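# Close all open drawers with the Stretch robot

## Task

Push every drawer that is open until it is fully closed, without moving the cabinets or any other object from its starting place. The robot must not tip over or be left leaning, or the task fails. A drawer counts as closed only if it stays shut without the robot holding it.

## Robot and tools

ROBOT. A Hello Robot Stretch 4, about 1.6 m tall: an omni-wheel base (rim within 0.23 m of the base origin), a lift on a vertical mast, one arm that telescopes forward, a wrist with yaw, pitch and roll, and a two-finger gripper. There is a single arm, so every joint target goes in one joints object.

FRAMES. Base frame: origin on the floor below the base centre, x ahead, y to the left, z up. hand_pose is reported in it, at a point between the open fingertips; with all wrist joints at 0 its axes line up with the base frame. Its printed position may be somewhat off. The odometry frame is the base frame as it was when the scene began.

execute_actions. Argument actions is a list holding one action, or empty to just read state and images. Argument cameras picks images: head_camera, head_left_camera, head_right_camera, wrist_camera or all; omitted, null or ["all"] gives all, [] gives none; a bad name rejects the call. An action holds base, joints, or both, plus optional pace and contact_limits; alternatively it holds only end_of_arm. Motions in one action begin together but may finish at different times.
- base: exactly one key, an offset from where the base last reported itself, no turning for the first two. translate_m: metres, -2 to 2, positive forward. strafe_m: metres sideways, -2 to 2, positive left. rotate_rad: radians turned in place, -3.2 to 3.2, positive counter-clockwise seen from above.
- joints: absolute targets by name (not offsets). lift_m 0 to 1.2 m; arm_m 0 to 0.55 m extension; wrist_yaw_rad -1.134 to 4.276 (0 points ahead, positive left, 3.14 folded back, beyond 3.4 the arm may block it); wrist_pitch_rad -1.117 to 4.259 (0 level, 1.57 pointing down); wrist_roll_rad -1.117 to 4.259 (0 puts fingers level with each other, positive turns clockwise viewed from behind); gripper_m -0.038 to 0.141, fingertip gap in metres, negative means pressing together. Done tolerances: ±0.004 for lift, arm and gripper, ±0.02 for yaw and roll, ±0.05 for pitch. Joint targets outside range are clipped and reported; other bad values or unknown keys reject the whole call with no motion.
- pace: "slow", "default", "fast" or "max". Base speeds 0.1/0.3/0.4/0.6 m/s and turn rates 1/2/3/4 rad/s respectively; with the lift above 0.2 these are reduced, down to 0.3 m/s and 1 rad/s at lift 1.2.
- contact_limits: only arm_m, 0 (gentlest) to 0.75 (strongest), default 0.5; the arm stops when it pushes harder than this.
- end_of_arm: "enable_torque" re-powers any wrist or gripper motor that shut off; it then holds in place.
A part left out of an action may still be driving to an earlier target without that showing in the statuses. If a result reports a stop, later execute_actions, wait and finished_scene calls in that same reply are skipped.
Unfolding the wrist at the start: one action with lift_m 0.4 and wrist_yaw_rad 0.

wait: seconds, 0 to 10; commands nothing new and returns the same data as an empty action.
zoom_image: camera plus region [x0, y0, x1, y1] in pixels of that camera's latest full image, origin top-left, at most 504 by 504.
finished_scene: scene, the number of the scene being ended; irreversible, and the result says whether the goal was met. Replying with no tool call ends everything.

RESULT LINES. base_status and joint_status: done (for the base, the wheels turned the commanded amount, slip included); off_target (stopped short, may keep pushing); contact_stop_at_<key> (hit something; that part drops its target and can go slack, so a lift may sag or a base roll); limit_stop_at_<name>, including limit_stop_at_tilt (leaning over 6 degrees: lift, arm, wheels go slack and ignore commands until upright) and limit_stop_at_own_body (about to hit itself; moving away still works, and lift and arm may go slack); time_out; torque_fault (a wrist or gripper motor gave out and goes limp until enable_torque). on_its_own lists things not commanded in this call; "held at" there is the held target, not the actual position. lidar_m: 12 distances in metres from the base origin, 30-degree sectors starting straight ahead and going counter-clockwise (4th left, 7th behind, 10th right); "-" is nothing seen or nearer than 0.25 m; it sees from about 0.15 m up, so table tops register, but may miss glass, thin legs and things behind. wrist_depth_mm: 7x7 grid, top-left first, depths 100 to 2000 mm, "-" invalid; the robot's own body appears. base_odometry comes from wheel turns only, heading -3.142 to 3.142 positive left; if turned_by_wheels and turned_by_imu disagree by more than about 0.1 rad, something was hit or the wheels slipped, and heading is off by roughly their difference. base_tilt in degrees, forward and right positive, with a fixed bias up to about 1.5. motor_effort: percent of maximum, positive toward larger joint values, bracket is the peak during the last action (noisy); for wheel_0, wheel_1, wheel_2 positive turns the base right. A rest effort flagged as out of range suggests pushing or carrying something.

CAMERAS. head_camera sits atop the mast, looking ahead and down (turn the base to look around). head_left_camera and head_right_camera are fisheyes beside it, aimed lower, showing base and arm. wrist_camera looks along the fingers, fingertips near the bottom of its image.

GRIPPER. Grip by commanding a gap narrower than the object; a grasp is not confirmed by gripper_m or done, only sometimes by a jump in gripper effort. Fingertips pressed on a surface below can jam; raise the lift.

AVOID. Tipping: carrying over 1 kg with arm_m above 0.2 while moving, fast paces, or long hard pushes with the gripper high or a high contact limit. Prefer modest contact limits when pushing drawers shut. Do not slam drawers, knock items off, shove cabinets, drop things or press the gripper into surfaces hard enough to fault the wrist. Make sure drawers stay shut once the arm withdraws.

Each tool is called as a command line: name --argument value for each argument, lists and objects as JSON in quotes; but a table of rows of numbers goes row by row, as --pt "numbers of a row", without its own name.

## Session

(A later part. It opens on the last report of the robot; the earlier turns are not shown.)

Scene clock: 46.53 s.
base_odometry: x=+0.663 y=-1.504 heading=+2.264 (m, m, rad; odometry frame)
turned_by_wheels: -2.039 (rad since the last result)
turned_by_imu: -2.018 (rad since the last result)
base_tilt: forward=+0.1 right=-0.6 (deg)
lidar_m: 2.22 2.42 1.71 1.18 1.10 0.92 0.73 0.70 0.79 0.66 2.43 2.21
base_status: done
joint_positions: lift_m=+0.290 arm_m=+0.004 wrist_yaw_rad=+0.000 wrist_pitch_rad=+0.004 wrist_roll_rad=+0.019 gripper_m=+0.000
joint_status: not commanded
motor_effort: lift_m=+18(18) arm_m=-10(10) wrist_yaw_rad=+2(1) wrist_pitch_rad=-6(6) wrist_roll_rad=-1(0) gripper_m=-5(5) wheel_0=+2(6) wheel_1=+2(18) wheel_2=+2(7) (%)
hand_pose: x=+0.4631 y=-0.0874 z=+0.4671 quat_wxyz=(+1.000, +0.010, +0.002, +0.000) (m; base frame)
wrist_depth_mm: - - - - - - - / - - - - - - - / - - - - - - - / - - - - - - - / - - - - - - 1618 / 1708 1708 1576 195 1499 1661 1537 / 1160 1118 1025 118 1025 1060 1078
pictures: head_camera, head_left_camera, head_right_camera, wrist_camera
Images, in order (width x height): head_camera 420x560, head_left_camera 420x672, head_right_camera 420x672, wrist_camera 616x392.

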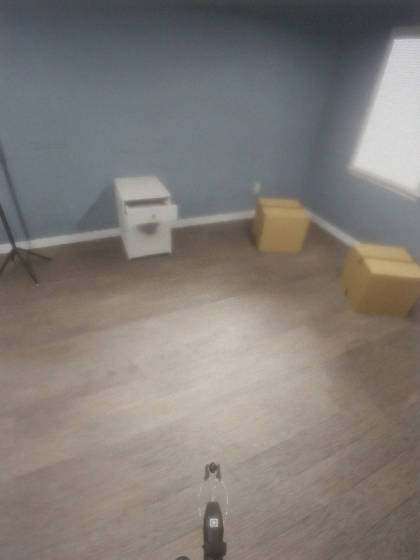

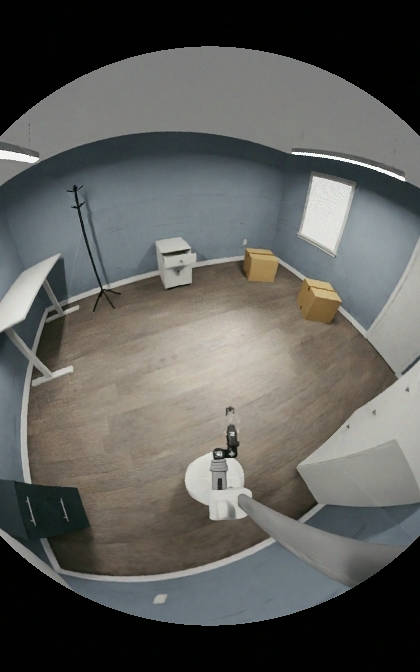

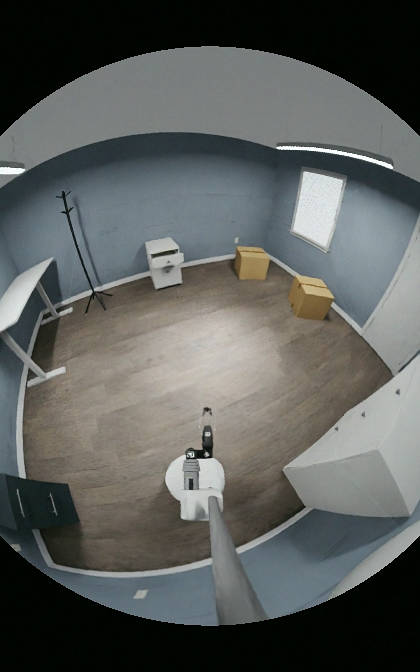

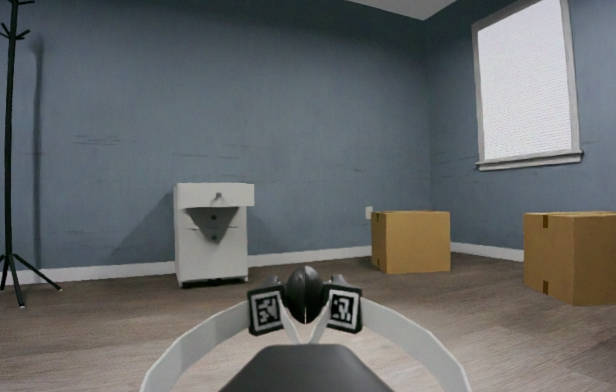

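The dark cabinet's drawer is shut and flush. The third cabinet, a small white one on the far wall, has its top drawer open, and the path to it is clear. I'll drive over and turn to face it.

execute_actions --actions '[{"base": {"translate_m": 1.25}, "pace": "fast"}]' --cameras '[]'

execute_actions --actions '[{"base": {"rotate_rad": 0.46}}]'

Scene clock: 51.93 s.
base_odometry: x=-0.136 y=-0.543 heading=+2.265 (m, m, rad; odometry frame)
turned_by_wheels: +0.000 (rad since the last result)
turned_by_imu: +0.002 (rad since the last result)
base_tilt: forward=+0.0 right=-0.6 (deg)
lidar_m: 1.05 1.01 1.57 1.55 1.64 1.90 1.89 1.37 1.47 1.85 1.44 1.61
base_status: done
joint_positions: lift_m=+0.290 arm_m=+0.004 wrist_yaw_rad=+0.000 wrist_pitch_rad=+0.004 wrist_roll_rad=+0.019 gripper_m=+0.000
joint_status: not commanded
motor_effort: lift_m=+18(18) arm_m=-9(9) wrist_yaw_rad=+1(0) wrist_pitch_rad=-6(6) wrist_roll_rad=+0(1) gripper_m=-4(6) wheel_0=+0(3) wheel_1=+2(8) wheel_2=+3(13) (%)
hand_pose: x=+0.4631 y=-0.0874 z=+0.4671 quat_wxyz=(+1.000, +0.010, +0.002, +0.000) (m; base frame)
wrist_depth_mm: 1397 1499 1708 1921 - - - / 1397 1499 1661 1808 - - - / 1397 1499 1661 1863 - - - / 741 798 1661 1808 - - - / 904 976 1661 1808 - 1255 1255 / 891 960 1008 194 1499 1229 1255 / 891 960 1042 118 1025 1060 1078
pictures: none
No camera images: the call's "cameras" was empty. Leave "cameras" out to get every camera's image.

Scene clock: 53.17 s.
base_odometry: x=-0.136 y=-0.543 heading=+2.724 (m, m, rad; odometry frame)
turned_by_wheels: +0.460 (rad since the last result)
turned_by_imu: +0.455 (rad since the last result)
base_tilt: forward=+0.1 right=-0.6 (deg)
lidar_m: 1.01 1.59 1.61 1.55 1.92 1.92 1.39 1.43 2.43 1.43 1.59 1.05
base_status: done
joint_positions: lift_m=+0.290 arm_m=+0.004 wrist_yaw_rad=+0.000 wrist_pitch_rad=+0.004 wrist_roll_rad=+0.019 gripper_m=+0.000
joint_status: not commanded
motor_effort: lift_m=+18(18) arm_m=-9(9) wrist_yaw_rad=-1(1) wrist_pitch_rad=-6(6) wrist_roll_rad=-1(1) gripper_m=-5(3) wheel_0=-2(6) wheel_1=-4(15) wheel_2=+0(7) (%)
hand_pose: x=+0.4631 y=-0.0874 z=+0.4671 quat_wxyz=(+1.000, +0.010, +0.002, +0.000) (m; base frame)
wrist_depth_mm: 1661 1661 1618 1618 1618 1576 1618 / 1661 1661 1661 1618 1618 1618 1576 / 1661 1618 1618 1661 1618 1618 1576 / 1708 1618 1618 831 1025 1618 1576 / 1661 1661 1618 1042 1618 1618 1618 / 1618 1618 1576 195 1025 1618 1576 / 1160 1118 1042 118 1008 1060 1098
pictures: head_camera, head_left_camera, head_right_camera, wrist_camera
Images, in order (width x height): head_camera 420x560, head_left_camera 420x672, head_right_camera 420x672, wrist_camera 616x392.

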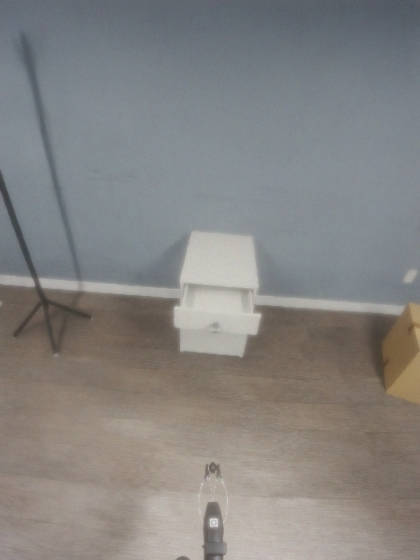

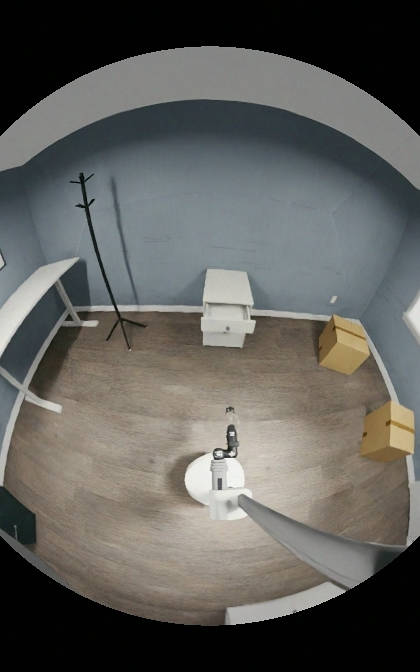

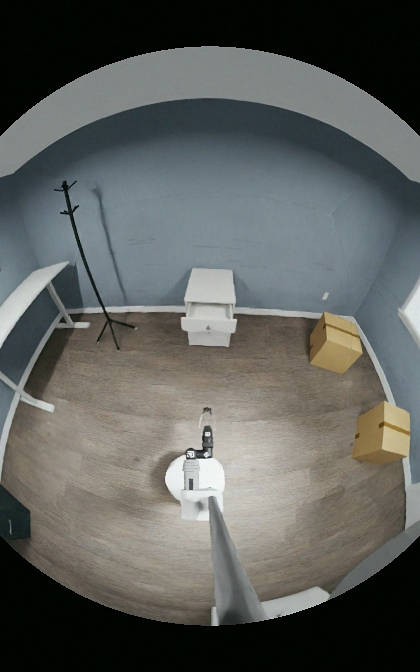

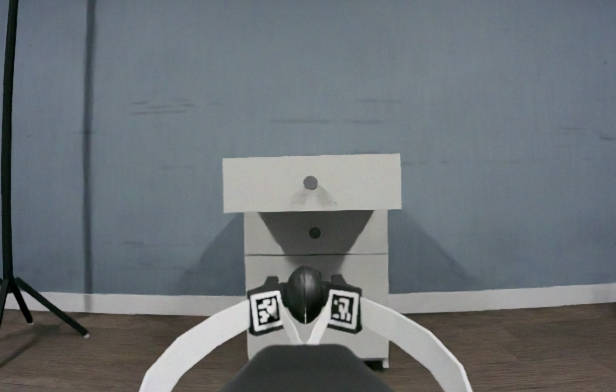

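I'm facing the third cabinet, and its top drawer is about 0.2 m open. Accounting for the camera sitting above the fingertips, the drawer front spans roughly z = 0.49–0.62 m, which is above my current hand height. I'll raise the hand to about 0.55 m, correct the heading slightly, and offset sideways so I push on the flat face instead of the knob.

execute_actions --actions '[{"base": {"rotate_rad": -0.03}, "joints": {"lift_m": 0.373}}]' --cameras '[]'

execute_actions --actions '[{"base": {"strafe_m": 0.09}}]' --cameras '[]'

execute_actions --actions '[{"base": {"translate_m": 0.4}, "joints": {"arm_m": 0.1}, "pace": "fast"}]' --cameras '["head_camera", "wrist_camera"]'

Scene clock: 56.37 s.
base_odometry: x=-0.136 y=-0.543 heading=+2.695 (m, m, rad; odometry frame)
turned_by_wheels: -0.029 (rad since the last result)
turned_by_imu: -0.029 (rad since the last result)
base_tilt: forward=+0.1 right=-0.7 (deg)
lidar_m: 1.03 1.60 1.59 1.55 1.92 1.94 1.38 1.44 2.42 1.44 1.62 1.08
base_status: done
joint_positions: lift_m=+0.373 arm_m=+0.004 wrist_yaw_rad=+0.000 wrist_pitch_rad=+0.004 wrist_roll_rad=+0.019 gripper_m=+0.000
joint_status: all done
motor_effort: lift_m=+24(25) arm_m=-9(9) wrist_yaw_rad=-1(0) wrist_pitch_rad=-7(7) wrist_roll_rad=+0(0) gripper_m=-5(4) wheel_0=+3(0) wheel_1=+3(2) wheel_2=+1(6) (%)
hand_pose: x=+0.4631 y=-0.0874 z=+0.5496 quat_wxyz=(+1.000, +0.010, +0.002, +0.000) (m; base frame)
wrist_depth_mm: 1661 1661 1661 1618 1618 1576 1661 / 1618 1661 1618 1661 1618 1618 1618 / 1618 1618 1618 1661 1618 1661 1618 / 1618 1661 1618 831 1618 1618 1618 / 1618 1661 1661 1042 1618 1618 1618 / 1618 1618 1576 195 1576 1618 1618 / 1308 1281 1042 118 1042 1229 1281
pictures: none
No camera images: the call's "cameras" was empty. Leave "cameras" out to get every camera's image.

Scene clock: 57.77 s.
base_odometry: x=-0.175 y=-0.624 heading=+2.695 (m, m, rad; odometry frame)
turned_by_wheels: +0.000 (rad since the last result)
turned_by_imu: +0.000 (rad since the last result)
base_tilt: forward=+0.1 right=-0.6 (deg)
lidar_m: 1.05 1.57 1.50 1.47 1.83 1.94 1.38 1.45 2.52 1.51 1.67 1.04
base_status: done
joint_positions: lift_m=+0.373 arm_m=+0.004 wrist_yaw_rad=+0.000 wrist_pitch_rad=+0.004 wrist_roll_rad=+0.019 gripper_m=+0.000
joint_status: not commanded
motor_effort: lift_m=+24(24) arm_m=-10(9) wrist_yaw_rad=-1(1) wrist_pitch_rad=-6(6) wrist_roll_rad=+0(0) gripper_m=-4(6) wheel_0=+0(9) wheel_1=+3(7) wheel_2=+0(1) (%)
hand_pose: x=+0.4631 y=-0.0874 z=+0.5496 quat_wxyz=(+1.000, +0.010, +0.002, +0.000) (m; base frame)
wrist_depth_mm: 1661 1618 1618 1661 1661 1618 1618 / 1618 1661 1661 1618 1618 1618 1618 / 1661 1661 1618 1661 1661 1618 1618 / 1661 1661 1661 842 831 1618 1618 / 1618 1618 1618 1025 1042 1618 1618 / 1618 1618 1618 195 1042 1576 1618 / 1366 1281 1229 118 1025 1229 1255
pictures: none
No camera images: the call's "cameras" was empty. Leave "cameras" out to get every camera's image.

Scene clock: 60.03 s.
base_odometry: x=-0.536 y=-0.451 heading=+2.696 (m, m, rad; odometry frame)
turned_by_wheels: +0.000 (rad since the last result)
turned_by_imu: +0.001 (rad since the last result)
base_tilt: forward=+0.1 right=-0.6 (deg)
lidar_m: 0.62 1.22 1.37 1.41 2.06 2.26 1.80 1.87 1.61 1.58 1.48 0.66
base_status: done
joint_positions: lift_m=+0.373 arm_m=+0.098 wrist_yaw_rad=+0.000 wrist_pitch_rad=+0.004 wrist_roll_rad=+0.019 gripper_m=+0.000
joint_status: all done
motor_effort: lift_m=+24(24) arm_m=+9(11) wrist_yaw_rad=+0(1) wrist_pitch_rad=-7(6) wrist_roll_rad=-1(1) gripper_m=-4(3) wheel_0=+0(9) wheel_1=+4(11) wheel_2=+1(13) (%)
hand_pose: x=+0.5578 y=-0.0874 z=+0.5497 quat_wxyz=(+1.000, +0.010, +0.002, +0.000) (m; base frame)
wrist_depth_mm: 1160 1160 1160 1160 1160 1138 1138 / 1138 1138 1138 1160 1160 1118 1138 / 1138 1160 1160 1160 1138 1138 1160 / 1160 1160 351 349 347 345 343 / 1160 1138 349 347 345 345 342 / 1138 1138 349 195 345 544 1138 / 1138 1118 554 118 544 544 1118
pictures: head_camera, wrist_camera
Images, in order (width x height): head_camera 420x560, wrist_camera 616x392.

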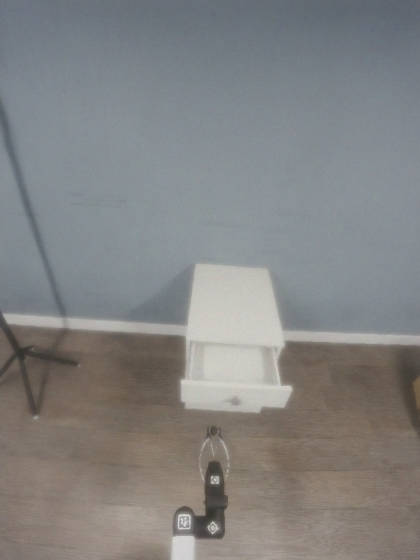

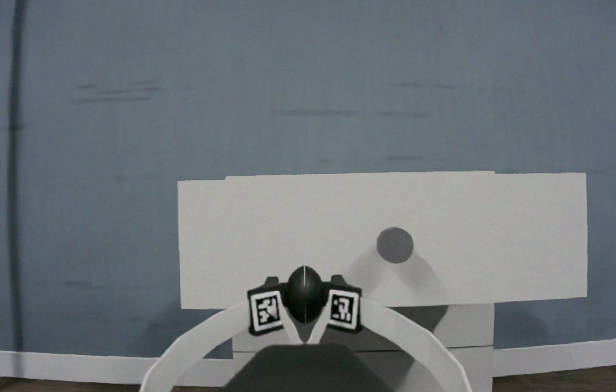

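The fingertips will land on the lower-middle of the drawer front, clear of the knob. The gap is about 0.11 m and the drawer is about 0.2 m open, so I'll do the whole push in one slow movement.

execute_actions --actions '[{"joints": {"arm_m": 0.45}, "contact_limits": {"arm_m": 0.5}, "pace": "slow"}]' --cameras '["head_camera", "wrist_camera"]'

Scene clock: 65.20 s.
base_odometry: x=-0.536 y=-0.452 heading=+2.695 (m, m, rad; odometry frame)
turned_by_wheels: -0.001 (rad since the last result)
turned_by_imu: +0.001 (rad since the last result)
base_tilt: forward=+0.0 right=-0.6 (deg)
lidar_m: 0.87 1.21 1.36 1.42 2.07 2.29 1.79 1.86 1.60 1.62 1.47 0.90
base_status: not commanded
joint_positions: lift_m=+0.373 arm_m=+0.439 wrist_yaw_rad=-0.009 wrist_pitch_rad=+0.003 wrist_roll_rad=+0.019 gripper_m=+0.000
joint_status: arm_m contact_stop (moved +0.341 of +0.352)
on_its_own: arm_m is slack since a contact_stop (your +0.450 is given up); wrist_yaw_rad is at rest, and its effort (+28) is outside its rest range (-13 to +13)
motor_effort: lift_m=+23(24) arm_m=+0(25) wrist_yaw_rad=+28(53) wrist_pitch_rad=-3(6) wrist_roll_rad=-1(1) gripper_m=-4(5) wheel_0=+4(4) wheel_1=+4(4) wheel_2=-10(15) (%)
contact_limits: arm_m 0.5
hand_pose: x=+0.8978 y=-0.0901 z=+0.5500 quat_wxyz=(+1.000, +0.010, +0.002, -0.005) (m; base frame)
wrist_depth_mm: 820 809 809 820 820 820 820 / 809 809 809 820 809 820 820 / 809 809 239 247 257 231 229 / 809 237 236 234 232 230 229 / 798 236 235 233 232 229 229 / 798 798 195 202 191 229 229 / 798 798 234 121 230 229 229
pictures: head_camera, wrist_camera
Images, in order (width x height): head_camera 420x560, wrist_camera 616x392.

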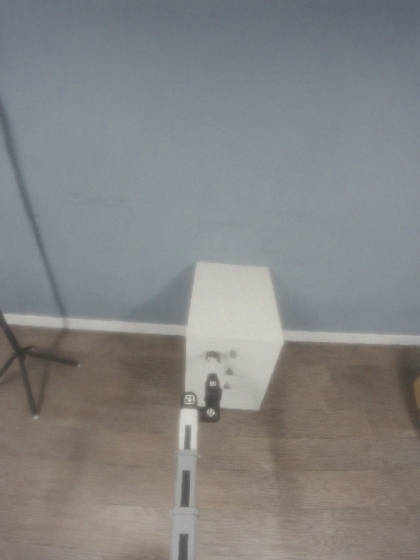

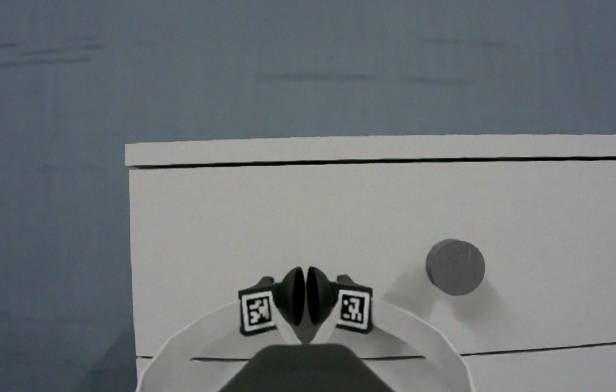

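The drawer closed flush, and the arm stopped on contact at full closure. I'll retract, back off, confirm it stays shut, and then scan the room for any other open drawers.

execute_actions --actions '[{"base": {"translate_m": -0.3}, "joints": {"arm_m": 0.0}}]'

Scene clock: 67.93 s.
base_odometry: x=-0.265 y=-0.581 heading=+2.694 (m, m, rad; odometry frame)
turned_by_wheels: +0.000 (rad since the last result)
turned_by_imu: +0.000 (rad since the last result)
base_tilt: forward=+0.1 right=-0.6 (deg)
lidar_m: 1.16 1.45 1.50 1.44 1.87 2.04 1.50 1.55 2.54 1.52 1.62 1.19
base_status: done
joint_positions: lift_m=+0.373 arm_m=+0.004 wrist_yaw_rad=+0.000 wrist_pitch_rad=+0.004 wrist_roll_rad=+0.019 gripper_m=+0.000
joint_status: all done
joint sent to its limit — the command would take arm_m past its lower limit, so that joint was sent only as far as its limit.
motor_effort: lift_m=+24(23) arm_m=-9(10) wrist_yaw_rad=+0(28) wrist_pitch_rad=-6(7) wrist_roll_rad=+0(0) gripper_m=-4(5) wheel_0=-2(6) wheel_1=-5(7) wheel_2=+0(10) (%)
hand_pose: x=+0.4631 y=-0.0875 z=+0.5497 quat_wxyz=(+1.000, +0.010, +0.002, +0.000) (m; base frame)
wrist_depth_mm: 1537 1576 1537 1537 1537 1537 1537 / 1537 1537 1576 1537 1537 1537 1537 / 1537 1537 1537 1537 1537 1537 1537 / 1537 1499 1537 960 960 1537 1499 / 1537 1537 1499 960 946 1537 1537 / 1499 1537 1537 195 946 1537 1537 / 1308 1281 1229 118 946 1229 1255
pictures: head_camera, head_left_camera, head_right_camera, wrist_camera
Images, in order (width x height): head_camera 420x560, head_left_camera 420x672, head_right_camera 420x672, wrist_camera 616x392.

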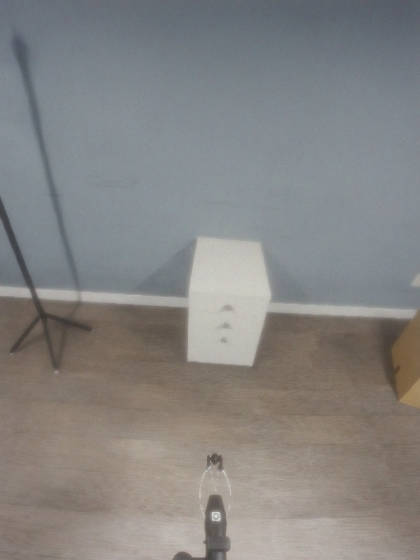

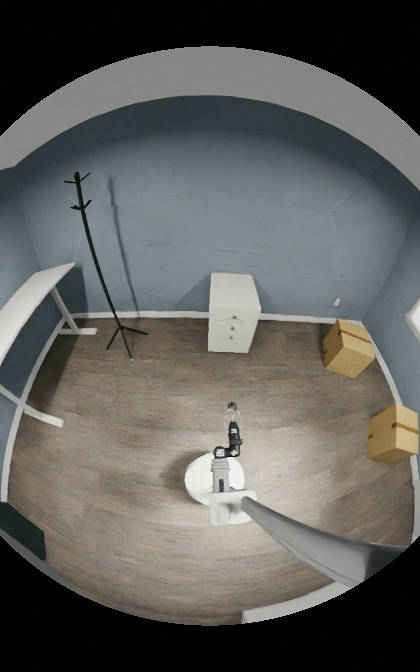

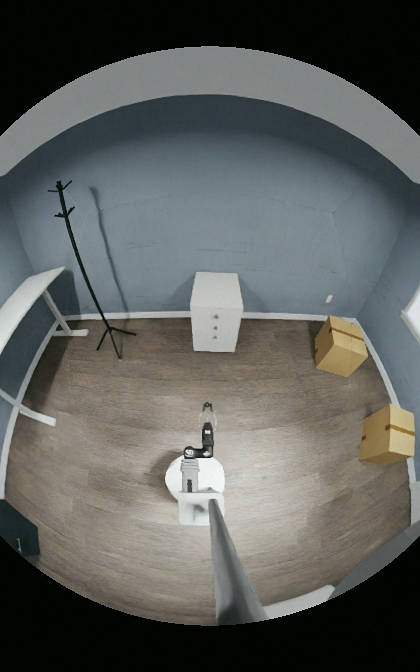

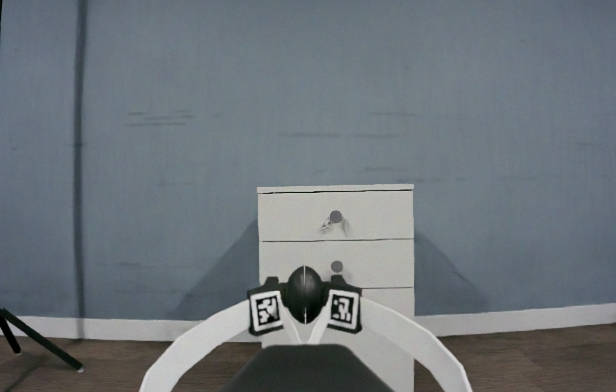

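The third cabinet is shut. The window and door side is the only part of the room I haven't looked at head-on, so I'll turn and check it for cabinets I might have missed.

execute_actions --actions '[{"base": {"rotate_rad": -1.57}, "pace": "fast"}]'

Scene clock: 70.00 s.
base_odometry: x=-0.265 y=-0.581 heading=+1.125 (m, m, rad; odometry frame)
turned_by_wheels: -1.570 (rad since the last result)
turned_by_imu: -1.553 (rad since the last result)
base_tilt: forward=+0.1 right=-0.6 (deg)
lidar_m: 1.52 1.58 1.20 1.14 1.47 1.50 1.51 1.89 2.03 1.48 1.54 2.50
base_status: done
joint_positions: lift_m=+0.373 arm_m=+0.004 wrist_yaw_rad=+0.000 wrist_pitch_rad=+0.004 wrist_roll_rad=+0.019 gripper_m=+0.000
joint_status: not commanded
motor_effort: lift_m=+24(23) arm_m=-9(9) wrist_yaw_rad=+0(1) wrist_pitch_rad=-6(6) wrist_roll_rad=-1(1) gripper_m=-5(2) wheel_0=+2(4) wheel_1=+2(17) wheel_2=-1(9) (%)
hand_pose: x=+0.4631 y=-0.0874 z=+0.5497 quat_wxyz=(+1.000, +0.010, +0.002, +0.000) (m; base frame)
wrist_depth_mm: - - - - - - - / - - - - - - - / - - - - - - - / - - - - - - - / 1366 - - 1397 - - - / 1281 1808 1661 195 1661 1863 1808 / 1255 1281 1205 118 1182 1229 1255
pictures: head_camera, head_left_camera, head_right_camera, wrist_camera
Images, in order (width x height): head_camera 420x560, head_left_camera 420x672, head_right_camera 420x672, wrist_camera 616x392.

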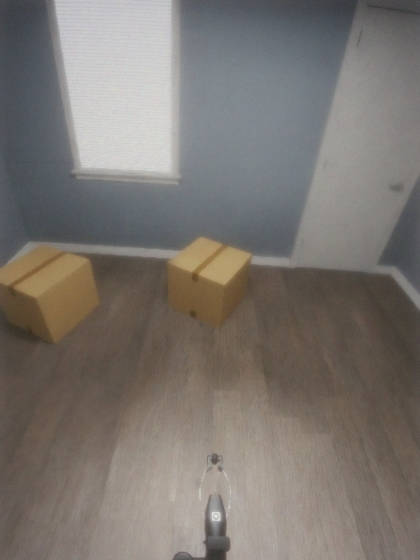

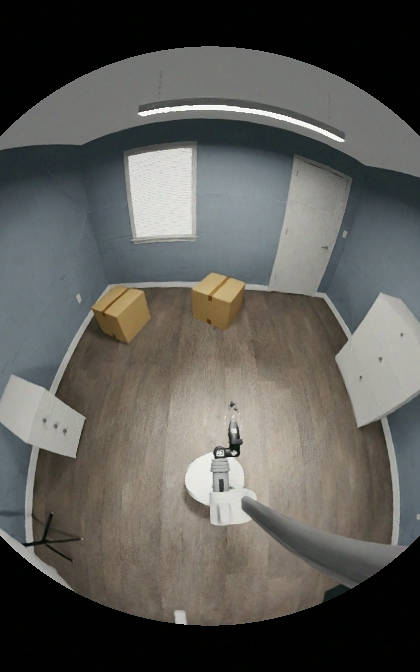

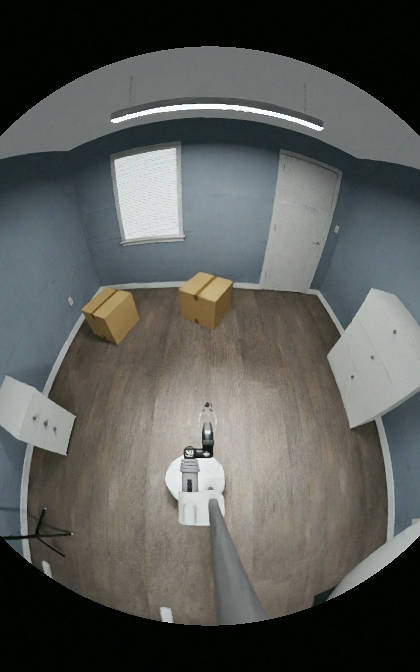

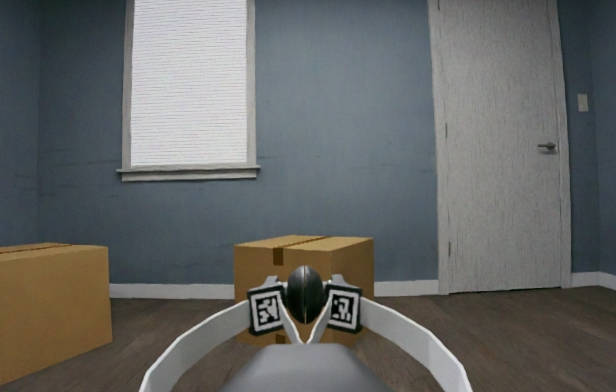

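That side has only a window, two boxes and a door. All three cabinets have flush, closed drawers, so I'm ending scene 1.

finished_scene --scene 1

The scene is finished: the task was done.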